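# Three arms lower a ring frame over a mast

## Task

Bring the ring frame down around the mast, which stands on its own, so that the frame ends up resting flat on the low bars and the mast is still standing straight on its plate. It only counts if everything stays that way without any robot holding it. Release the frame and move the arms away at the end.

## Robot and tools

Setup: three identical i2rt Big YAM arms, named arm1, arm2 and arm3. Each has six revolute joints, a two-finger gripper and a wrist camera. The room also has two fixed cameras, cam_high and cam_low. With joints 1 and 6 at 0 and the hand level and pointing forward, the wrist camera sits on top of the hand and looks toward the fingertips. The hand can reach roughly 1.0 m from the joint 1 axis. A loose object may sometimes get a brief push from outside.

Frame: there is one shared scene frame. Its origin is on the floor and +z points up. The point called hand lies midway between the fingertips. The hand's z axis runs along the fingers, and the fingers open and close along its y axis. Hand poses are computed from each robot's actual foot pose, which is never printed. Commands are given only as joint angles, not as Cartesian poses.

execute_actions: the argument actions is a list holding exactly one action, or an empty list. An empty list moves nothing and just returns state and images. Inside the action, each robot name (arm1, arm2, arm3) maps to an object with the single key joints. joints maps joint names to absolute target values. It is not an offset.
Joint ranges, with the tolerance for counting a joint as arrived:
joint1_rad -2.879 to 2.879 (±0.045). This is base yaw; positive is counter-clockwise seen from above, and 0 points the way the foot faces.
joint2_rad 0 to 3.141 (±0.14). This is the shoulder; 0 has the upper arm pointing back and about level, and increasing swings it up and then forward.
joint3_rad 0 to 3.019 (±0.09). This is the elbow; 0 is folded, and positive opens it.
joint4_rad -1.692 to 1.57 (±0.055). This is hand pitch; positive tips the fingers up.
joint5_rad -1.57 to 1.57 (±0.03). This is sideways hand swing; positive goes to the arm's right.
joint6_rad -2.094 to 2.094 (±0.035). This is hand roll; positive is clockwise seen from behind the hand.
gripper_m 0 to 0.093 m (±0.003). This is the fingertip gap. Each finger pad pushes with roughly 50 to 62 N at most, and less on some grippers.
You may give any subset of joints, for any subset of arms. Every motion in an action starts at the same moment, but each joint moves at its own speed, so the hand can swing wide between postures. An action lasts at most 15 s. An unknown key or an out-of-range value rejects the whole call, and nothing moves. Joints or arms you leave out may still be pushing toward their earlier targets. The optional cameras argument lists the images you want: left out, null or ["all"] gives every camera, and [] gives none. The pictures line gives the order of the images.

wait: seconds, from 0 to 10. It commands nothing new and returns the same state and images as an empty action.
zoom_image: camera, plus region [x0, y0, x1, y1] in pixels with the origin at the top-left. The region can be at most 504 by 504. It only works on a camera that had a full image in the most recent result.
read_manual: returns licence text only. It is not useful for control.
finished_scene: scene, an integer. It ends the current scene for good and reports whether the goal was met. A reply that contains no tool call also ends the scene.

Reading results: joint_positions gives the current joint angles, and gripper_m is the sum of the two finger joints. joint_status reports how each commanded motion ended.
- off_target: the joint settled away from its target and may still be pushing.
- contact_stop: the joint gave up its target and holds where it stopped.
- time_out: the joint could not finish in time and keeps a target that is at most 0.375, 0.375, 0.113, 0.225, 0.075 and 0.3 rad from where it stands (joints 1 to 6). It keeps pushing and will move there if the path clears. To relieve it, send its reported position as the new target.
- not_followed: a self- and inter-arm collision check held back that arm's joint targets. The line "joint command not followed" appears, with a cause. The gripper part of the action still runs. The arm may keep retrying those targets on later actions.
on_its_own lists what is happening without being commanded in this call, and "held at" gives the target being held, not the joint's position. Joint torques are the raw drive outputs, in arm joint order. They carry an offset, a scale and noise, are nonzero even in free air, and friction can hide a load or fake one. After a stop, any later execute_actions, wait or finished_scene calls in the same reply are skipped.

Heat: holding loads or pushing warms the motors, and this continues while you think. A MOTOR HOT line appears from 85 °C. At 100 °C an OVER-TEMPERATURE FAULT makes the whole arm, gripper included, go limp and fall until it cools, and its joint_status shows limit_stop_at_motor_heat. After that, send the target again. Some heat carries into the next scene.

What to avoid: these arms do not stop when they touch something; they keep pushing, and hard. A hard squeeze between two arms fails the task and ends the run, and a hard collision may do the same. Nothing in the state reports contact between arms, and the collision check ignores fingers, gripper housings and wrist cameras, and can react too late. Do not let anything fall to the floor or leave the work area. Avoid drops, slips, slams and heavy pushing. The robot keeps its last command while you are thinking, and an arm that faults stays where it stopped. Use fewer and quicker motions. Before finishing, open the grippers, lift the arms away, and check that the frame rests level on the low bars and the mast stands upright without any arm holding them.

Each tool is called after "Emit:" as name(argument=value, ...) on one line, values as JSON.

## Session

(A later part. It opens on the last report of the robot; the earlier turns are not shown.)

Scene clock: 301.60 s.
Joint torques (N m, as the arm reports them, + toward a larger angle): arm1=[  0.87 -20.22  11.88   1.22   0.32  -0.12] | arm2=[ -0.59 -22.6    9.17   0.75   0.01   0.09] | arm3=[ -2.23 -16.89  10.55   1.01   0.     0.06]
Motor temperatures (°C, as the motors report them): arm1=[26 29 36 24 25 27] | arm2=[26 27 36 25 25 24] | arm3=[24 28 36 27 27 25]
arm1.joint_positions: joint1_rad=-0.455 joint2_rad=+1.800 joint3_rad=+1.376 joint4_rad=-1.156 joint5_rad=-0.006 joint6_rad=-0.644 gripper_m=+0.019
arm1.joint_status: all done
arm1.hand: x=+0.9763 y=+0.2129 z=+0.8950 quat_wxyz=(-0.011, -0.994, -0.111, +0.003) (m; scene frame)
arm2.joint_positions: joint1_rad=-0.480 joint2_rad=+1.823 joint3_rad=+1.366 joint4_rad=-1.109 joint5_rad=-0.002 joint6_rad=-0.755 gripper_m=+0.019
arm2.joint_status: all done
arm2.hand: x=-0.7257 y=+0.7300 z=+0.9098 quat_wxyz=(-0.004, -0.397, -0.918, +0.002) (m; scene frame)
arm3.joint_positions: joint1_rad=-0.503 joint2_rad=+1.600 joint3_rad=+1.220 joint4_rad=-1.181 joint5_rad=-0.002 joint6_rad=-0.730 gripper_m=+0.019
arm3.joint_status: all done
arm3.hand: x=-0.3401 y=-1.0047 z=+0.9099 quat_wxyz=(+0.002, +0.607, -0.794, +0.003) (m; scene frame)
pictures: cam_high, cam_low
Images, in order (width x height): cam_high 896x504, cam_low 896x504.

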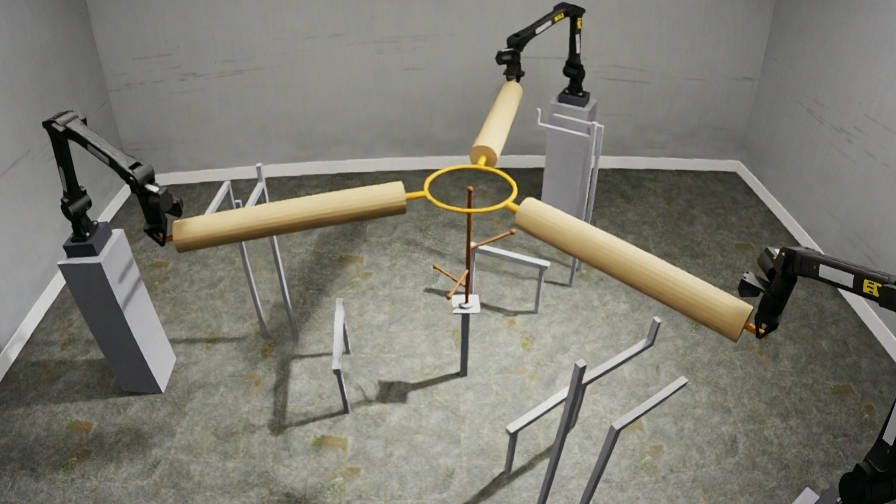

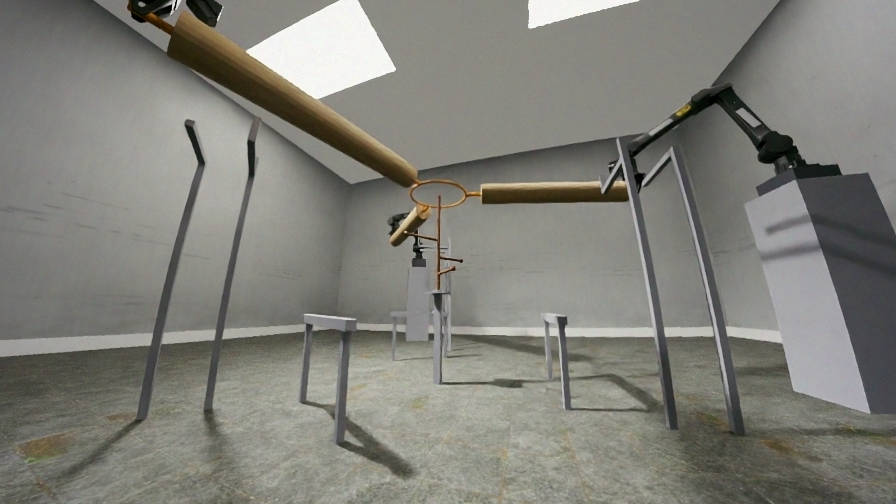

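Emit:
execute_actions(actions=[{"arm1":{"joints":{"joint1_rad":-0.394,"joint6_rad":-0.58,"joint2_rad":1.918,"joint3_rad":1.388,"joint4_rad":-0.946}},"arm2":{"joints":{"joint1_rad":-0.547,"joint6_rad":-0.825,"joint2_rad":1.954,"joint3_rad":1.36,"joint4_rad":-0.908}},"arm3":{"joints":{"joint1_rad":-0.49,"joint6_rad":-0.715,"joint2_rad":1.602,"joint3_rad":1.0,"joint4_rad":-0.89}}}], cameras=["cam_high","cam_low"])

Scene clock: 314.73 s.
Joint torques (N m, as the arm reports them, + toward a larger angle): arm1=[  1.45 -22.99  10.51   1.18   0.23  -0.06] | arm2=[ -0.37 -25.13   8.06   0.74   0.13   0.09] | arm3=[ -1.72 -14.37   9.15   1.56  -0.1    0.14]
Motor temperatures (°C, as the motors report them): arm1=[26 30 35 24 25 27] | arm2=[26 28 34 25 25 24] | arm3=[24 29 35 27 27 25]
arm1.joint_positions: joint1_rad=-0.394 joint2_rad=+1.970 joint3_rad=+1.359 joint4_rad=-0.959 joint5_rad=-0.004 joint6_rad=-0.580 gripper_m=+0.019
arm1.joint_status: all done
arm1.hand: x=+0.9399 y=+0.1914 z=+0.8031 quat_wxyz=(-0.008, -0.994, -0.110, +0.008) (m; scene frame)
arm2.joint_positions: joint1_rad=-0.547 joint2_rad=+1.994 joint3_rad=+1.350 joint4_rad=-0.916 joint5_rad=-0.004 joint6_rad=-0.822 gripper_m=+0.019
arm2.joint_status: all done
arm2.hand: x=-0.7615 y=+0.7094 z=+0.8167 quat_wxyz=(-0.006, -0.397, -0.918, +0.005) (m; scene frame)
arm3.joint_positions: joint1_rad=-0.493 joint2_rad=+1.617 joint3_rad=+0.976 joint4_rad=-0.913 joint5_rad=+0.001 joint6_rad=-0.722 gripper_m=+0.019
arm3.joint_status: all done
arm3.hand: x=-0.3766 y=-1.0249 z=+0.8223 quat_wxyz=(-0.002, +0.608, -0.794, +0.005) (m; scene frame)
pictures: cam_high, cam_low
Images, in order (width x height): cam_high 896x504, cam_low 896x504.

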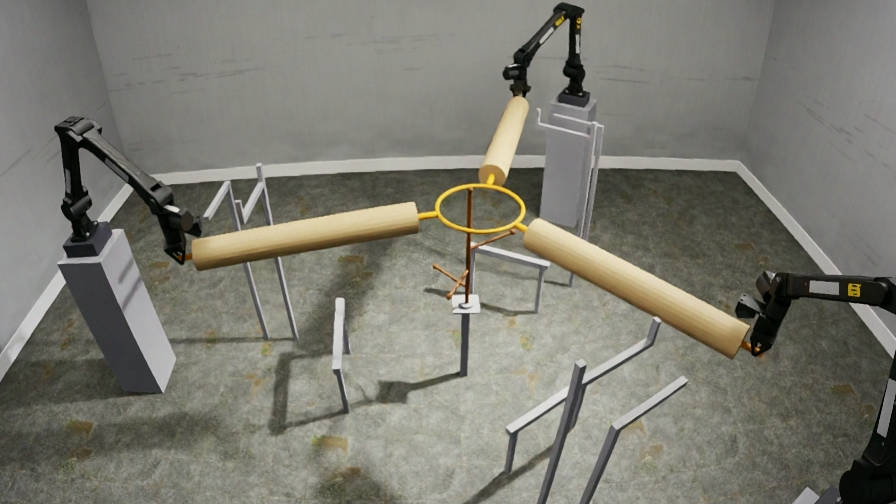

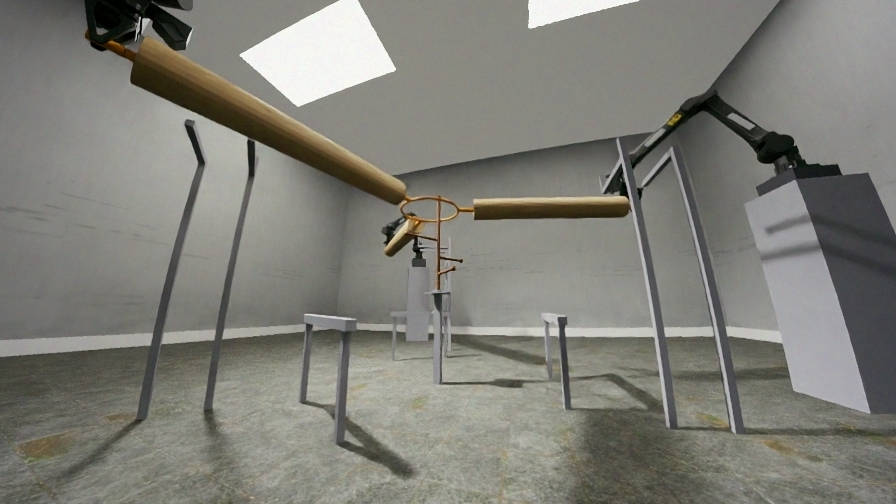

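Emit:
execute_actions(actions=[{"arm1":{"joints":{"joint1_rad":-0.344,"joint6_rad":-0.53,"joint2_rad":2.092,"joint3_rad":1.463,"joint4_rad":-0.826}},"arm2":{"joints":{"joint1_rad":-0.608,"joint6_rad":-0.886,"joint2_rad":2.128,"joint3_rad":1.435,"joint4_rad":-0.786}},"arm3":{"joints":{"joint1_rad":-0.476,"joint6_rad":-0.702,"joint2_rad":1.69,"joint3_rad":0.814,"joint4_rad":-0.624}}}], cameras=["cam_high","cam_low"])

Emit:
zoom_image(camera="cam_high", region=[390, 155, 558, 323])

Emit:
zoom_image(camera="cam_low", region=[375, 170, 501, 310])

Scene clock: 326.30 s.
Joint torques (N m, as the arm reports them, + toward a larger angle): arm1=[  1.38 -23.04  12.11   0.82   0.11  -0.11] | arm2=[ -1.05 -25.36  10.54   0.41   0.13   0.06] | arm3=[ -2.18 -13.58   7.05   1.42   0.06   0.08]
Motor temperatures (°C, as the motors report them): arm1=[26 30 34 24 25 27] | arm2=[26 28 33 25 25 24] | arm3=[24 29 34 27 27 25]
arm1.joint_positions: joint1_rad=-0.344 joint2_rad=+2.137 joint3_rad=+1.412 joint4_rad=-0.835 joint5_rad=-0.001 joint6_rad=-0.526 gripper_m=+0.019
arm1.joint_status: all done
arm1.hand: x=+0.9057 y=+0.1733 z=+0.7299 quat_wxyz=(-0.004, -0.994, -0.108, +0.011) (m; scene frame)
arm2.joint_positions: joint1_rad=-0.604 joint2_rad=+2.162 joint3_rad=+1.386 joint4_rad=-0.788 joint5_rad=-0.005 joint6_rad=-0.880 gripper_m=+0.019
arm2.joint_status: all done
arm2.hand: x=-0.7938 y=+0.6961 z=+0.7373 quat_wxyz=(-0.005, -0.396, -0.918, +0.003) (m; scene frame)
arm3.joint_positions: joint1_rad=-0.473 joint2_rad=+1.704 joint3_rad=+0.796 joint4_rad=-0.643 joint5_rad=-0.003 joint6_rad=-0.701 gripper_m=+0.019
arm3.joint_status: all done
arm3.hand: x=-0.4136 y=-1.0402 z=+0.7412 quat_wxyz=(-0.003, +0.608, -0.794, +0.003) (m; scene frame)
pictures: cam_high, cam_low
Images, in order (width x height): cam_high 896x504, cam_low 896x504.

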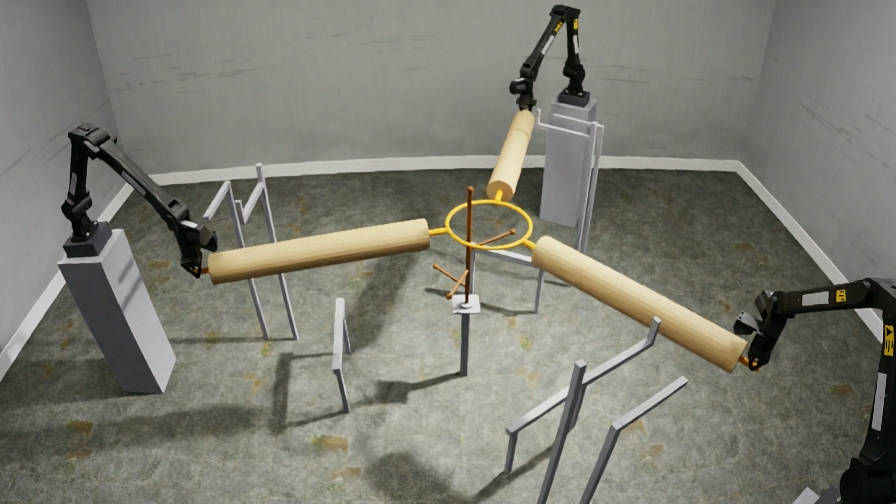

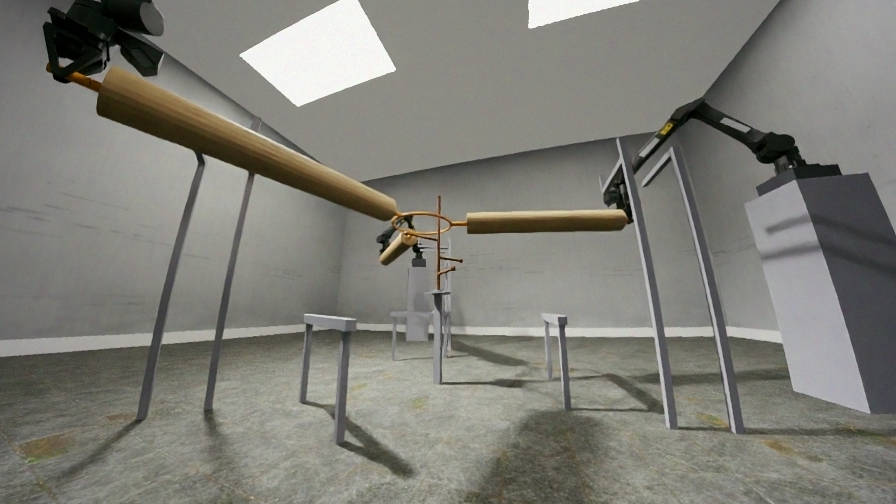

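Region (390, 155, 558, 323) of cam_high's 896x504 image, scaled by 3.000, with more detail than that image has.

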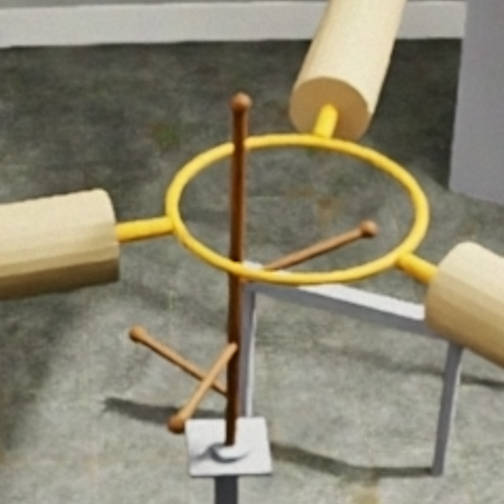

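Region (375, 170, 501, 310) of cam_low's 896x504 image, scaled by 3.600, with more detail than that image has; it fills the left 454 columns of this view, and the rest is white.

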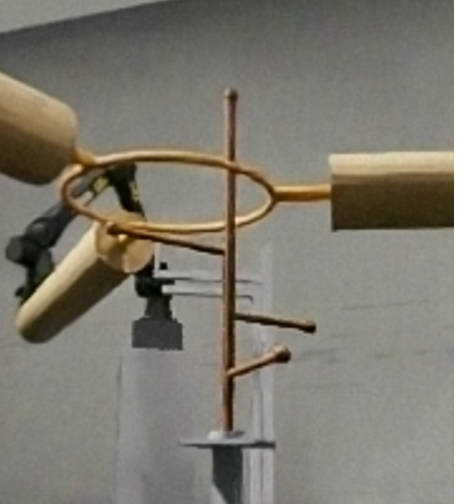

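Emit:
execute_actions(actions=[{"arm1":{"joints":{"joint1_rad":-0.347,"joint2_rad":2.209,"joint3_rad":1.466,"joint4_rad":-0.717}},"arm2":{"joints":{"joint1_rad":-0.61,"joint2_rad":2.248,"joint3_rad":1.453,"joint4_rad":-0.68}},"arm3":{"joints":{"joint1_rad":-0.478,"joint2_rad":1.856,"joint3_rad":0.795,"joint4_rad":-0.447}}}], cameras=["cam_high","cam_low"])

Emit:
zoom_image(camera="cam_high", region=[390, 155, 558, 323])

Emit:
zoom_image(camera="cam_low", region=[375, 170, 501, 310])

Scene clock: 343.57 s.
Joint torques (N m, as the arm reports them, + toward a larger angle): arm1=[  1.21 -22.98  11.56   0.85   0.25  -0.09] | arm2=[ -0.56 -26.    10.26   0.37   0.17   0.15] | arm3=[ -2.3  -14.73   5.58   0.83   0.13   0.08]
Motor temperatures (°C, as the motors report them): arm1=[26 31 35 24 25 27] | arm2=[26 29 34 25 25 24] | arm3=[24 29 32 27 27 25]
arm1.joint_positions: joint1_rad=-0.346 joint2_rad=+2.244 joint3_rad=+1.414 joint4_rad=-0.728 joint5_rad=-0.004 joint6_rad=-0.530 gripper_m=+0.019
arm1.joint_status: all done
arm1.hand: x=+0.9040 y=+0.1735 z=+0.6720 quat_wxyz=(-0.005, -0.994, -0.109, +0.013) (m; scene frame)
arm2.joint_positions: joint1_rad=-0.608 joint2_rad=+2.276 joint3_rad=+1.401 joint4_rad=-0.685 joint5_rad=-0.005 joint6_rad=-0.886 gripper_m=+0.019
arm2.joint_status: all done
arm2.hand: x=-0.7966 y=+0.6934 z=+0.6796 quat_wxyz=(-0.006, -0.396, -0.918, +0.005) (m; scene frame)
arm3.joint_positions: joint1_rad=-0.476 joint2_rad=+1.874 joint3_rad=+0.778 joint4_rad=-0.453 joint5_rad=-0.004 joint6_rad=-0.702 gripper_m=+0.019
arm3.joint_status: all done
arm3.hand: x=-0.4134 y=-1.0418 z=+0.6772 quat_wxyz=(-0.004, +0.607, -0.794, +0.002) (m; scene frame)
pictures: cam_high, cam_low
Images, in order (width x height): cam_high 896x504, cam_low 896x504.

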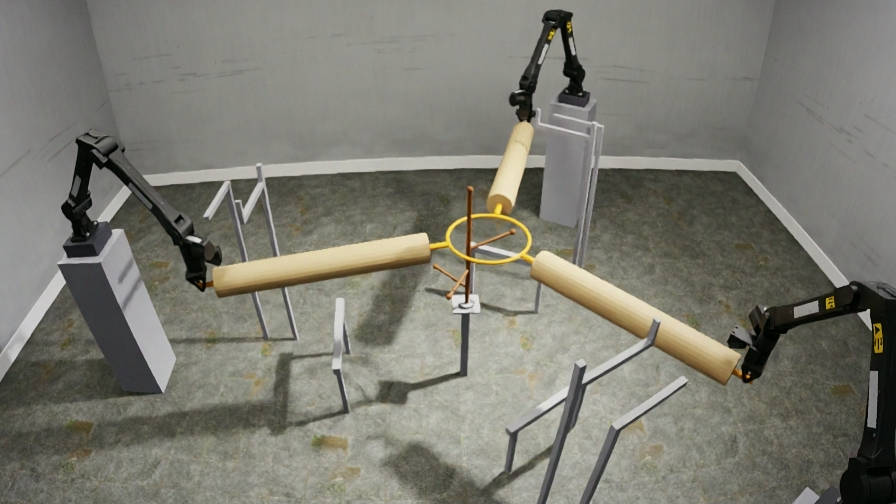

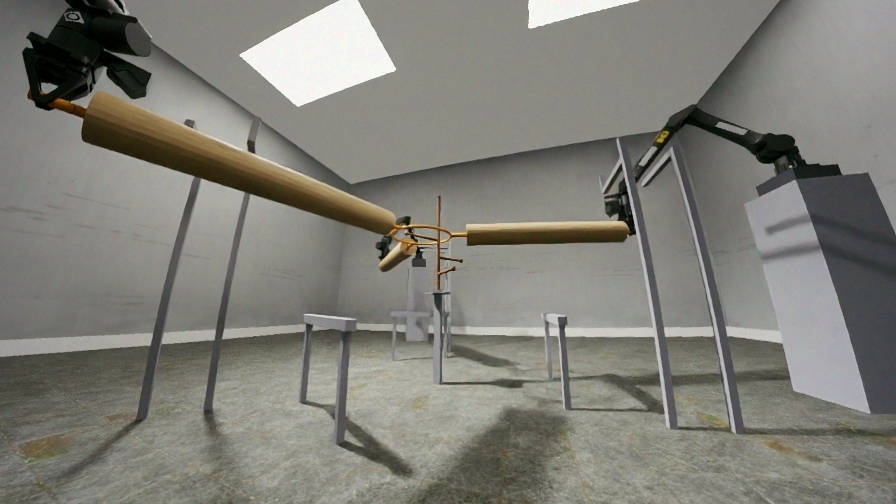

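Region (390, 155, 558, 323) of cam_high's 896x504 image, scaled by 3.000, with more detail than that image has.

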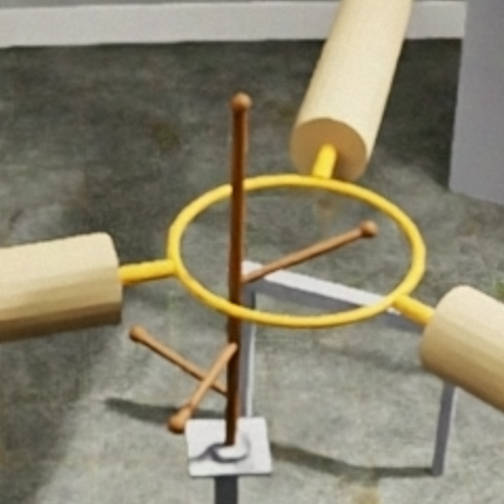

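Region (375, 170, 501, 310) of cam_low's 896x504 image, scaled by 3.600, with more detail than that image has; it fills the left 454 columns of this view, and the rest is white.

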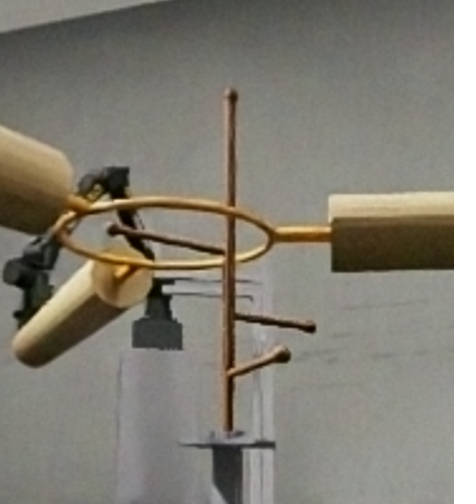

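Emit:
execute_actions(actions=[{"arm1":{"joints":{"joint1_rad":-0.35,"joint6_rad":-0.535,"joint2_rad":2.343,"joint3_rad":1.495,"joint4_rad":-0.62}},"arm2":{"joints":{"joint2_rad":2.382,"joint3_rad":1.49,"joint4_rad":-0.589}},"arm3":{"joints":{"joint2_rad":2.036,"joint3_rad":0.827,"joint4_rad":-0.287}}}], cameras=["cam_high","cam_low"])

Emit:
zoom_image(camera="cam_high", region=[390, 155, 558, 323])

Emit:
zoom_image(camera="cam_low", region=[375, 170, 501, 310])

Scene clock: 348.67 s.
Joint torques (N m, as the arm reports them, + toward a larger angle): arm1=[  0.98 -23.6   10.31   0.94   0.21  -0.05] | arm2=[ -0.75 -26.05   9.1    0.63   0.05   0.12] | arm3=[ -1.93 -15.54   4.73   1.13   0.04   0.13]
Motor temperatures (°C, as the motors report them): arm1=[26 31 35 24 25 27] | arm2=[26 29 34 25 25 24] | arm3=[24 29 32 27 27 25]
arm1.joint_positions: joint1_rad=-0.352 joint2_rad=+2.379 joint3_rad=+1.446 joint4_rad=-0.630 joint5_rad=-0.003 joint6_rad=-0.538 gripper_m=+0.019
arm1.joint_status: all done
arm1.hand: x=+0.9042 y=+0.1759 z=+0.6058 quat_wxyz=(-0.006, -0.994, -0.110, +0.011) (m; scene frame)
arm2.joint_positions: joint1_rad=-0.609 joint2_rad=+2.411 joint3_rad=+1.443 joint4_rad=-0.595 joint5_rad=-0.003 joint6_rad=-0.888 gripper_m=+0.019
arm2.joint_status: all done
arm2.hand: x=-0.7974 y=+0.6926 z=+0.6157 quat_wxyz=(-0.004, -0.395, -0.919, +0.003) (m; scene frame)
arm3.joint_positions: joint1_rad=-0.478 joint2_rad=+2.056 joint3_rad=+0.804 joint4_rad=-0.299 joint5_rad=-0.002 joint6_rad=-0.707 gripper_m=+0.019
arm3.joint_status: all done
arm3.hand: x=-0.4100 y=-1.0415 z=+0.6165 quat_wxyz=(-0.003, +0.609, -0.793, +0.003) (m; scene frame)
pictures: cam_high, cam_low
Images, in order (width x height): cam_high 896x504, cam_low 896x504.

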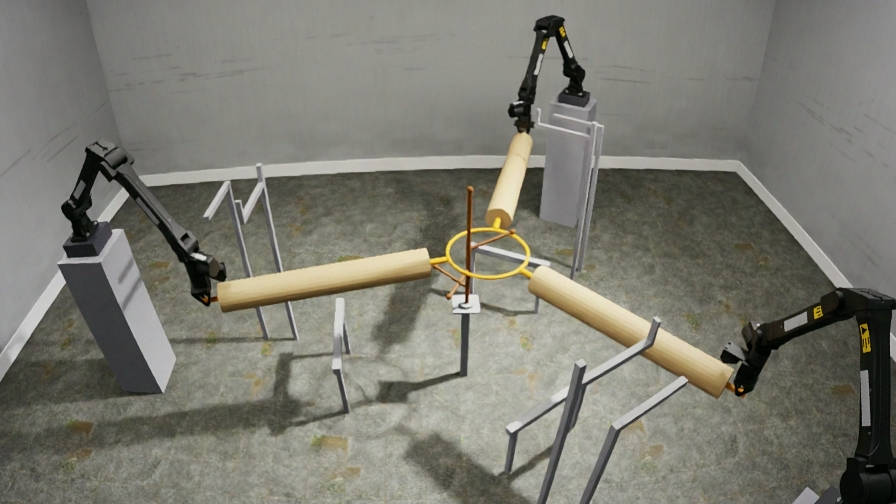

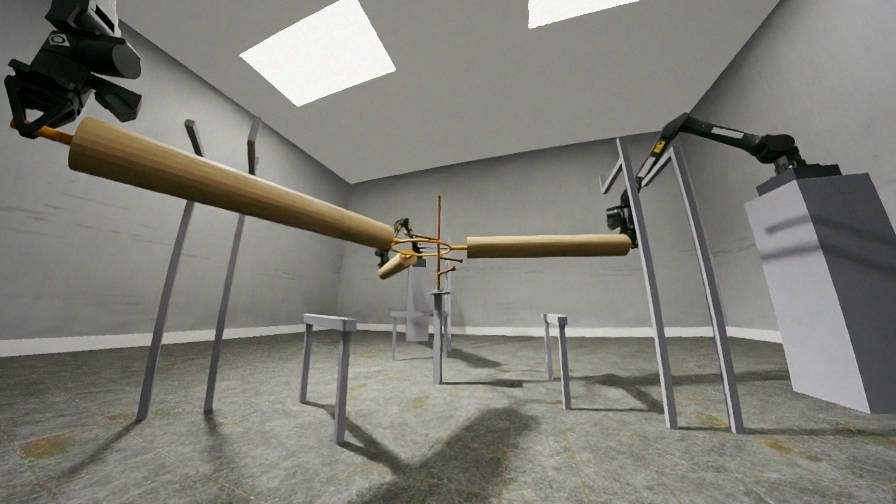

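Region (390, 155, 558, 323) of cam_high's 896x504 image, scaled by 3.000, with more detail than that image has.

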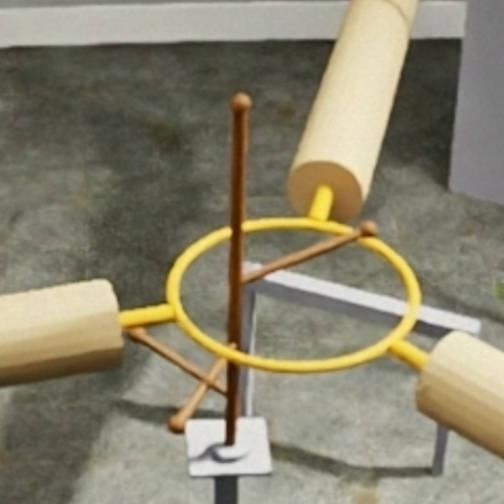

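Region (375, 170, 501, 310) of cam_low's 896x504 image, scaled by 3.600, with more detail than that image has; it fills the left 454 columns of this view, and the rest is white.

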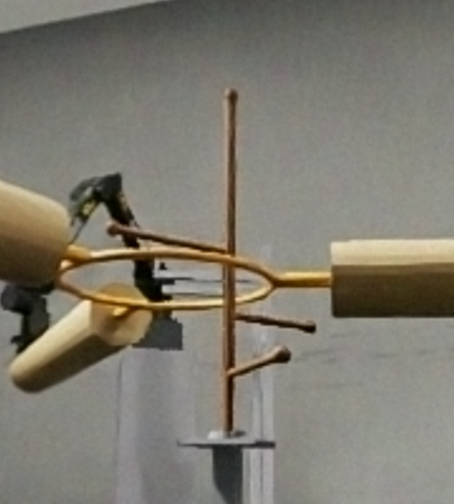

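Emit:
execute_actions(actions=[{"arm1":{"joints":{"joint1_rad":-0.479,"joint6_rad":-0.669,"joint2_rad":2.287,"joint3_rad":1.36,"joint4_rad":-0.554}},"arm2":{"joints":{"joint1_rad":-0.514,"joint6_rad":-0.788,"joint2_rad":2.297,"joint3_rad":1.244,"joint4_rad":-0.456}},"arm3":{"joints":{"joint1_rad":-0.442,"joint6_rad":-0.668,"joint2_rad":2.118,"joint3_rad":1.066,"joint4_rad":-0.452}}}], cameras=[])

Scene clock: 364.67 s.
Joint torques (N m, as the arm reports them, + toward a larger angle): arm1=[  1.82 -25.47   6.9    0.81   0.37   0.  ] | arm2=[ -0.55 -24.85   4.88   0.7   -0.13   0.07] | arm3=[ -1.6  -17.84   5.93   0.85  -0.07   0.17]
Motor temperatures (°C, as the motors report them): arm1=[26 32 34 24 25 27] | arm2=[26 30 34 25 25 24] | arm3=[24 29 31 27 27 25]
arm1.joint_positions: joint1_rad=-0.487 joint2_rad=+2.356 joint3_rad=+1.343 joint4_rad=-0.564 joint5_rad=-0.007 joint6_rad=-0.675 gripper_m=+0.019
arm1.joint_status: all done
arm1.hand: x=+0.9633 y=+0.2320 z=+0.5944 quat_wxyz=(-0.011, -0.994, -0.111, +0.006) (m; scene frame)
arm2.joint_positions: joint1_rad=-0.512 joint2_rad=+2.338 joint3_rad=+1.236 joint4_rad=-0.467 joint5_rad=+0.001 joint6_rad=-0.791 gripper_m=+0.019
arm2.joint_status: all done
arm2.hand: x=-0.7408 y=+0.7490 z=+0.6133 quat_wxyz=(-0.002, -0.395, -0.919, +0.001) (m; scene frame)
arm3.joint_positions: joint1_rad=-0.449 joint2_rad=+2.128 joint3_rad=+1.045 joint4_rad=-0.458 joint5_rad=+0.000 joint6_rad=-0.680 gripper_m=+0.019
arm3.joint_status: all done
arm3.hand: x=-0.3492 y=-0.9840 z=+0.6226 quat_wxyz=(-0.008, +0.609, -0.793, +0.004) (m; scene frame)
pictures: none
No camera images: the call's "cameras" was empty. Leave "cameras" out to get every camera's image.

Emit:
execute_actions(actions=[{"arm1":{"joints":{"joint1_rad":-0.617,"joint6_rad":-0.808,"joint2_rad":2.238,"joint3_rad":1.284,"joint4_rad":-0.515}},"arm2":{"joints":{"joint1_rad":-0.401,"joint6_rad":-0.674,"joint2_rad":2.238,"joint3_rad":1.067,"joint4_rad":-0.34}},"arm3":{"joints":{"joint1_rad":-0.418,"joint6_rad":-0.645,"joint2_rad":2.22,"joint3_rad":1.308,"joint4_rad":-0.597}}}], cameras=["cam_high","cam_low"])

Emit:
zoom_image(camera="cam_high", region=[390, 180, 558, 348])

Emit:
zoom_image(camera="cam_low", region=[375, 170, 501, 310])

Scene clock: 371.50 s.
Joint torques (N m, as the arm reports them, + toward a larger angle): arm1=[  1.73 -24.45   6.82   1.1    0.35  -0.05] | arm2=[ -0.86 -21.95   4.06   0.9   -0.05   0.18] | arm3=[ -1.76 -19.87   6.89   0.6    0.01   0.15]
Motor temperatures (°C, as the motors report them): arm1=[26 32 33 24 25 27] | arm2=[26 30 33 25 25 24] | arm3=[24 29 31 27 27 25]
arm1.joint_positions: joint1_rad=-0.622 joint2_rad=+2.308 joint3_rad=+1.264 joint4_rad=-0.529 joint5_rad=-0.007 joint6_rad=-0.810 gripper_m=+0.019
arm1.joint_status: all done
arm1.hand: x=+1.0160 y=+0.2840 z=+0.6022 quat_wxyz=(-0.009, -0.994, -0.111, +0.008) (m; scene frame)
arm2.joint_positions: joint1_rad=-0.401 joint2_rad=+2.270 joint3_rad=+1.056 joint4_rad=-0.355 joint5_rad=+0.000 joint6_rad=-0.679 gripper_m=+0.019
arm2.joint_status: all done
arm2.hand: x=-0.6892 y=+0.8051 z=+0.6169 quat_wxyz=(-0.003, -0.395, -0.919, +0.001) (m; scene frame)
arm3.joint_positions: joint1_rad=-0.422 joint2_rad=+2.229 joint3_rad=+1.288 joint4_rad=-0.598 joint5_rad=-0.002 joint6_rad=-0.653 gripper_m=+0.019
arm3.joint_status: all done
arm3.hand: x=-0.2983 y=-0.9283 z=+0.6230 quat_wxyz=(-0.009, +0.609, -0.793, +0.003) (m; scene frame)
pictures: cam_high, cam_low
Images, in order (width x height): cam_high 896x504, cam_low 896x504.

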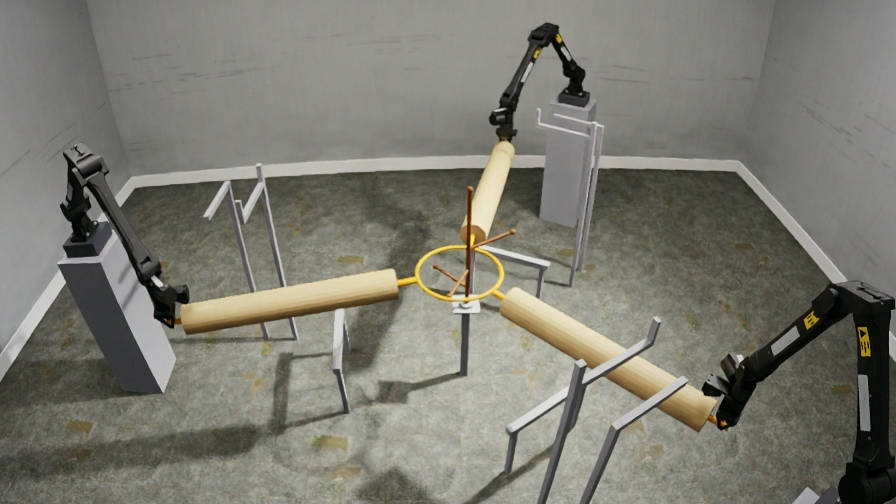

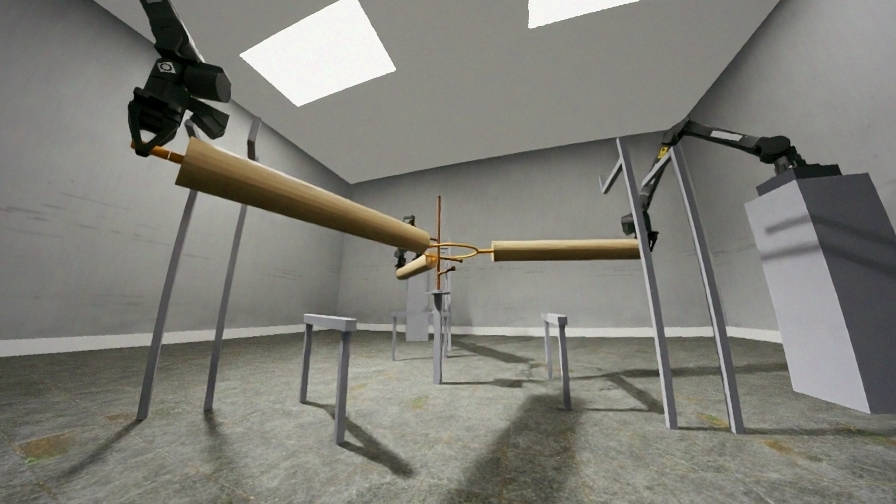

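Region (390, 180, 558, 348) of cam_high's 896x504 image, scaled by 3.000, with more detail than that image has.

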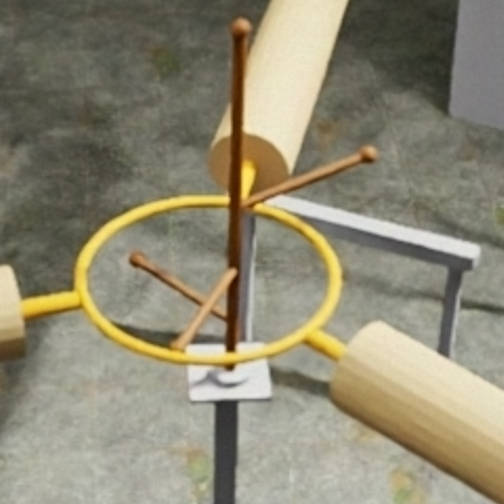

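Region (375, 170, 501, 310) of cam_low's 896x504 image, scaled by 3.600, with more detail than that image has; it fills the left 454 columns of this view, and the rest is white.

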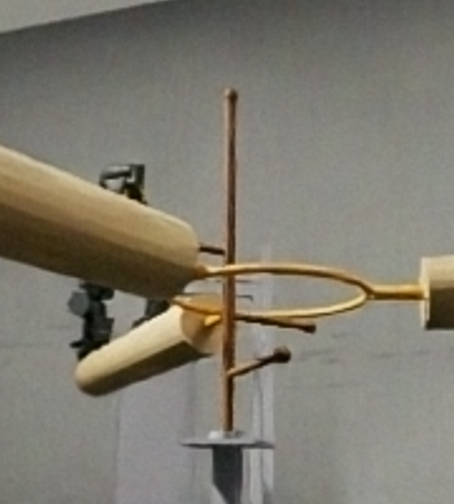

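Emit:
execute_actions(actions=[{"arm1":{"joints":{"joint1_rad":-0.621,"joint6_rad":-0.81,"joint2_rad":2.447,"joint3_rad":1.371,"joint4_rad":-0.395}},"arm2":{"joints":{"joint6_rad":-0.678,"joint2_rad":2.454,"joint3_rad":1.18,"joint4_rad":-0.215}},"arm3":{"joints":{"joint1_rad":-0.421,"joint6_rad":-0.651,"joint2_rad":2.403,"joint3_rad":1.389,"joint4_rad":-0.475}}}], cameras=["cam_high","cam_low"])

Emit:
zoom_image(camera="cam_high", region=[390, 180, 558, 348])

Emit:
zoom_image(camera="cam_low", region=[395, 230, 495, 310])

Scene clock: 381.53 s.
Joint torques (N m, as the arm reports them, + toward a larger angle): arm1=[  0.49 -23.44   7.91   1.1    0.27  -0.14] | arm2=[ -1.29 -23.13   4.88   0.93   0.     0.16] | arm3=[ -2.03 -22.07   6.8    0.65  -0.04   0.12]
Motor temperatures (°C, as the motors report them): arm1=[26 32 33 24 25 27] | arm2=[26 29 32 25 25 24] | arm3=[24 30 32 27 27 25]
arm1.joint_positions: joint1_rad=-0.618 joint2_rad=+2.489 joint3_rad=+1.330 joint4_rad=-0.411 joint5_rad=-0.005 joint6_rad=-0.805 gripper_m=+0.019
arm1.joint_status: all done
arm1.hand: x=+1.0152 y=+0.2812 z=+0.5234 quat_wxyz=(-0.007, -0.994, -0.110, +0.008) (m; scene frame)
arm2.joint_positions: joint1_rad=-0.404 joint2_rad=+2.484 joint3_rad=+1.150 joint4_rad=-0.229 joint5_rad=-0.001 joint6_rad=-0.684 gripper_m=+0.019
arm2.joint_status: all done
arm2.hand: x=-0.6899 y=+0.8020 z=+0.5350 quat_wxyz=(-0.004, -0.395, -0.919, +0.003) (m; scene frame)
arm3.joint_positions: joint1_rad=-0.425 joint2_rad=+2.431 joint3_rad=+1.358 joint4_rad=-0.478 joint5_rad=-0.001 joint6_rad=-0.655 gripper_m=+0.019
arm3.joint_status: all done
arm3.hand: x=-0.2979 y=-0.9310 z=+0.5331 quat_wxyz=(-0.003, +0.609, -0.793, +0.004) (m; scene frame)
pictures: cam_high, cam_low
Images, in order (width x height): cam_high 896x504, cam_low 896x504.

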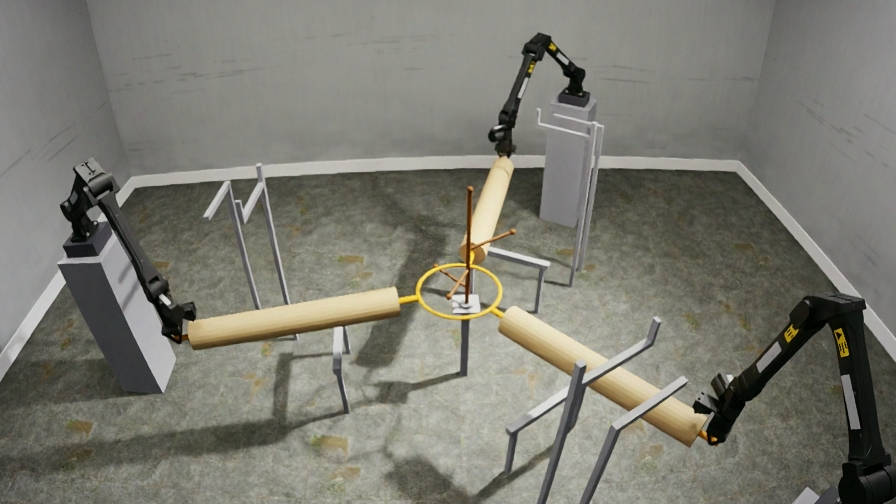

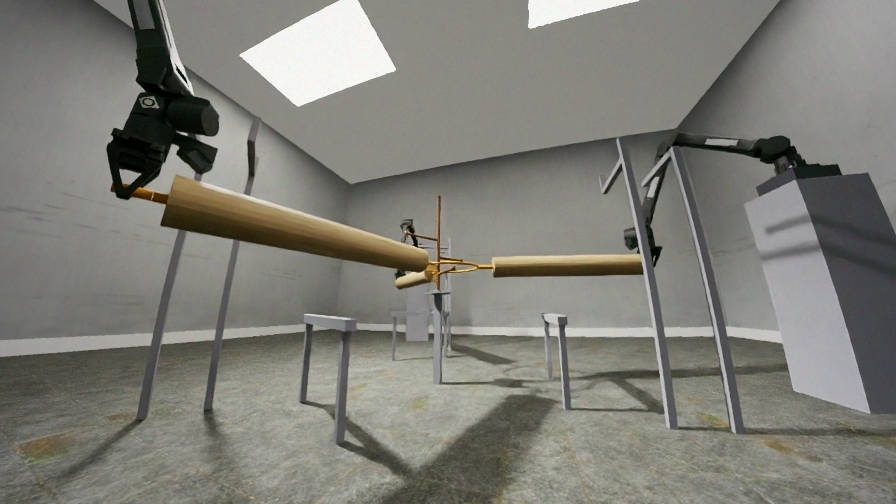

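Region (390, 180, 558, 348) of cam_high's 896x504 image, scaled by 3.000, with more detail than that image has.

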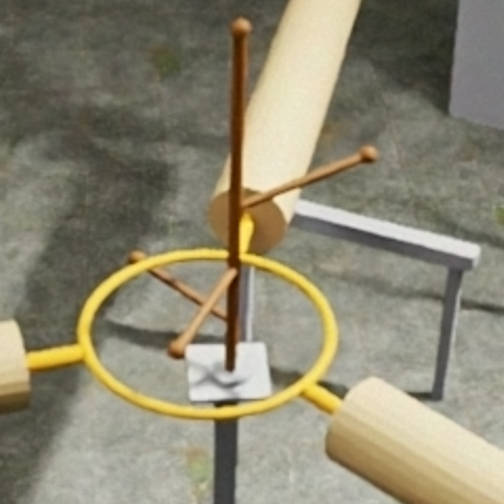

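Region (395, 230, 495, 310) of cam_low's 896x504 image, scaled by 5.040, with more detail than that image has; it fills the top 403 rows of this view, and the rest is white.

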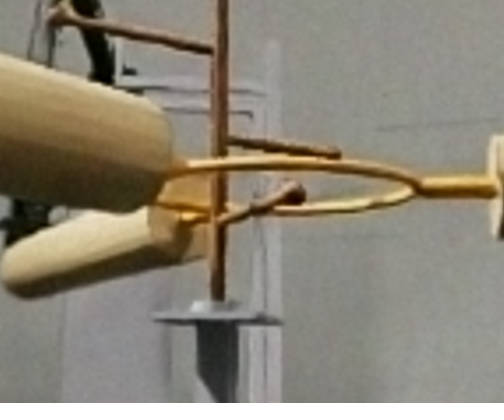

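Emit:
execute_actions(actions=[{"arm1":{"joints":{"joint1_rad":-0.516,"joint6_rad":-0.70,"joint2_rad":2.387,"joint3_rad":1.212,"joint4_rad":-0.297}},"arm2":{"joints":{"joint1_rad":-0.395,"joint6_rad":-0.673,"joint2_rad":2.52,"joint3_rad":1.383,"joint4_rad":-0.387}},"arm3":{"joints":{"joint1_rad":-0.535,"joint6_rad":-0.769,"joint2_rad":2.352,"joint3_rad":1.275,"joint4_rad":-0.41}}}], cameras=[])

Scene clock: 402.90 s.
Joint torques (N m, as the arm reports them, + toward a larger angle): arm1=[  0.09 -23.36   4.5    1.07   0.24  -0.11] | arm2=[  0.07 -23.06   5.14   0.48   0.05   0.22] | arm3=[ -1.49 -22.81   5.01   0.99   0.01   0.14]
Motor temperatures (°C, as the motors report them): arm1=[26 32 33 24 25 27] | arm2=[26 30 31 25 25 24] | arm3=[24 31 32 27 27 25]
arm1.joint_positions: joint1_rad=-0.510 joint2_rad=+2.457 joint3_rad=+1.199 joint4_rad=-0.310 joint5_rad=-0.004 joint6_rad=-0.697 gripper_m=+0.019
arm1.joint_status: all done
arm1.hand: x=+1.0231 y=+0.2143 z=+0.5218 quat_wxyz=(-0.007, -0.994, -0.110, +0.009) (m; scene frame)
arm2.joint_positions: joint1_rad=-0.401 joint2_rad=+2.534 joint3_rad=+1.366 joint4_rad=-0.388 joint5_rad=-0.003 joint6_rad=-0.681 gripper_m=+0.019
arm2.joint_status: all done
arm2.hand: x=-0.6827 y=+0.7319 z=+0.5378 quat_wxyz=(-0.007, -0.395, -0.919, +0.006) (m; scene frame)
arm3.joint_positions: joint1_rad=-0.543 joint2_rad=+2.400 joint3_rad=+1.260 joint4_rad=-0.421 joint5_rad=-0.002 joint6_rad=-0.776 gripper_m=+0.019
arm3.joint_status: all done
arm3.hand: x=-0.2890 y=-0.9998 z=+0.5330 quat_wxyz=(+0.002, +0.610, -0.793, +0.004) (m; scene frame)
pictures: none
No camera images: the call's "cameras" was empty. Leave "cameras" out to get every camera's image.

Emit:
execute_actions(actions=[{"arm1":{"joints":{"joint1_rad":-0.401,"joint6_rad":-0.585,"joint2_rad":2.362,"joint3_rad":1.105,"joint4_rad":-0.216}},"arm2":{"joints":{"joint1_rad":-0.387,"joint6_rad":-0.665,"joint2_rad":2.594,"joint3_rad":1.603,"joint4_rad":-0.54}},"arm3":{"joints":{"joint1_rad":-0.652,"joint6_rad":-0.886,"joint2_rad":2.329,"joint3_rad":1.207,"joint4_rad":-0.361}}}], cameras=["cam_high","cam_low"])

Emit:
zoom_image(camera="cam_high", region=[390, 180, 558, 348])

Emit:
zoom_image(camera="cam_low", region=[395, 230, 495, 310])

Scene clock: 407.83 s.
Joint torques (N m, as the arm reports them, + toward a larger angle): arm1=[  1.14 -21.94   4.2    1.27   0.16  -0.1 ] | arm2=[ -0.63 -25.68   6.88   0.14   0.08   0.18] | arm3=[ -2.12 -21.78   4.6    1.2    0.08   0.1 ]
Motor temperatures (°C, as the motors report them): arm1=[26 32 32 24 25 27] | arm2=[26 30 31 25 25 24] | arm3=[24 31 31 27 27 25]
arm1.joint_positions: joint1_rad=-0.399 joint2_rad=+2.422 joint3_rad=+1.090 joint4_rad=-0.236 joint5_rad=-0.002 joint6_rad=-0.583 gripper_m=+0.019
arm1.joint_status: all done
arm1.hand: x=+1.0339 y=+0.1541 z=+0.5261 quat_wxyz=(-0.006, -0.994, -0.109, +0.008) (m; scene frame)
arm2.joint_positions: joint1_rad=-0.388 joint2_rad=+2.603 joint3_rad=+1.578 joint4_rad=-0.533 joint5_rad=-0.003 joint6_rad=-0.665 gripper_m=+0.019
arm2.joint_status: all done
arm2.hand: x=-0.6703 y=+0.6743 z=+0.5386 quat_wxyz=(-0.007, -0.396, -0.918, +0.005) (m; scene frame)
arm3.joint_positions: joint1_rad=-0.656 joint2_rad=+2.375 joint3_rad=+1.193 joint4_rad=-0.376 joint5_rad=-0.004 joint6_rad=-0.887 gripper_m=+0.019
arm3.joint_status: all done
arm3.hand: x=-0.2804 y=-1.0584 z=+0.5354 quat_wxyz=(+0.000, +0.609, -0.793, +0.004) (m; scene frame)
pictures: cam_high, cam_low
Images, in order (width x height): cam_high 896x504, cam_low 896x504.

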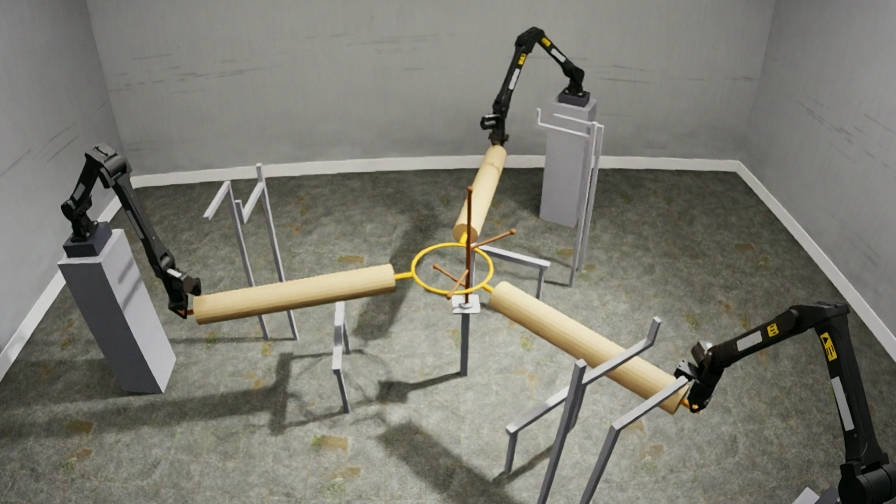

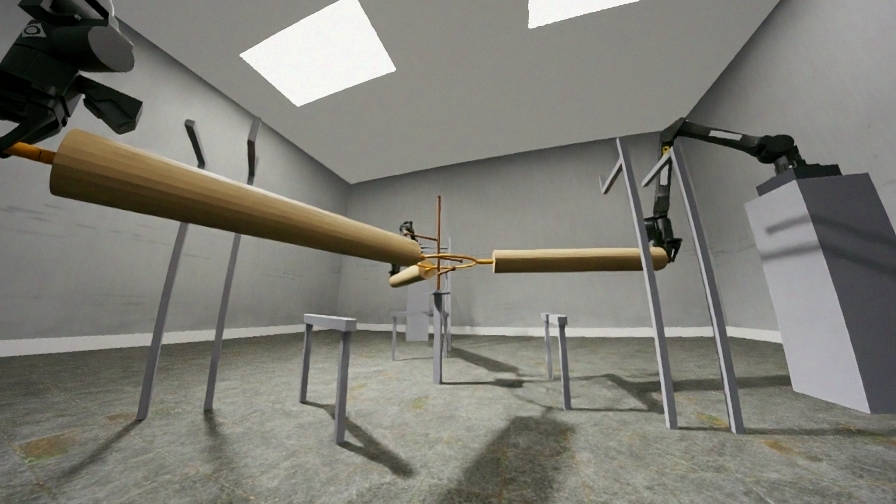

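Region (390, 180, 558, 348) of cam_high's 896x504 image, scaled by 3.000, with more detail than that image has.

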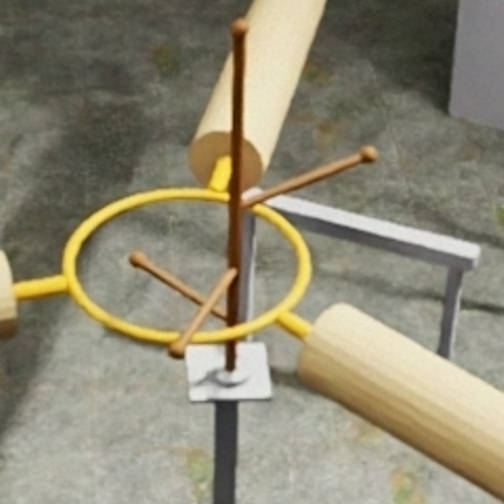

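Region (395, 230, 495, 310) of cam_low's 896x504 image, scaled by 5.040, with more detail than that image has; it fills the top 403 rows of this view, and the rest is white.

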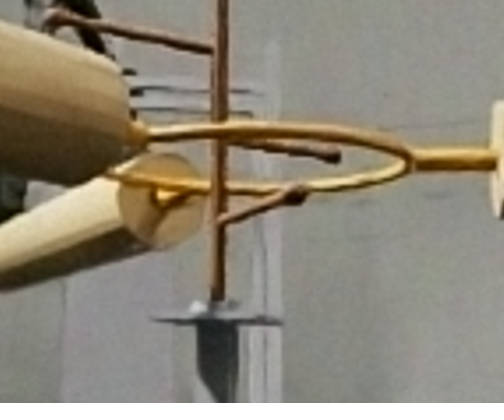

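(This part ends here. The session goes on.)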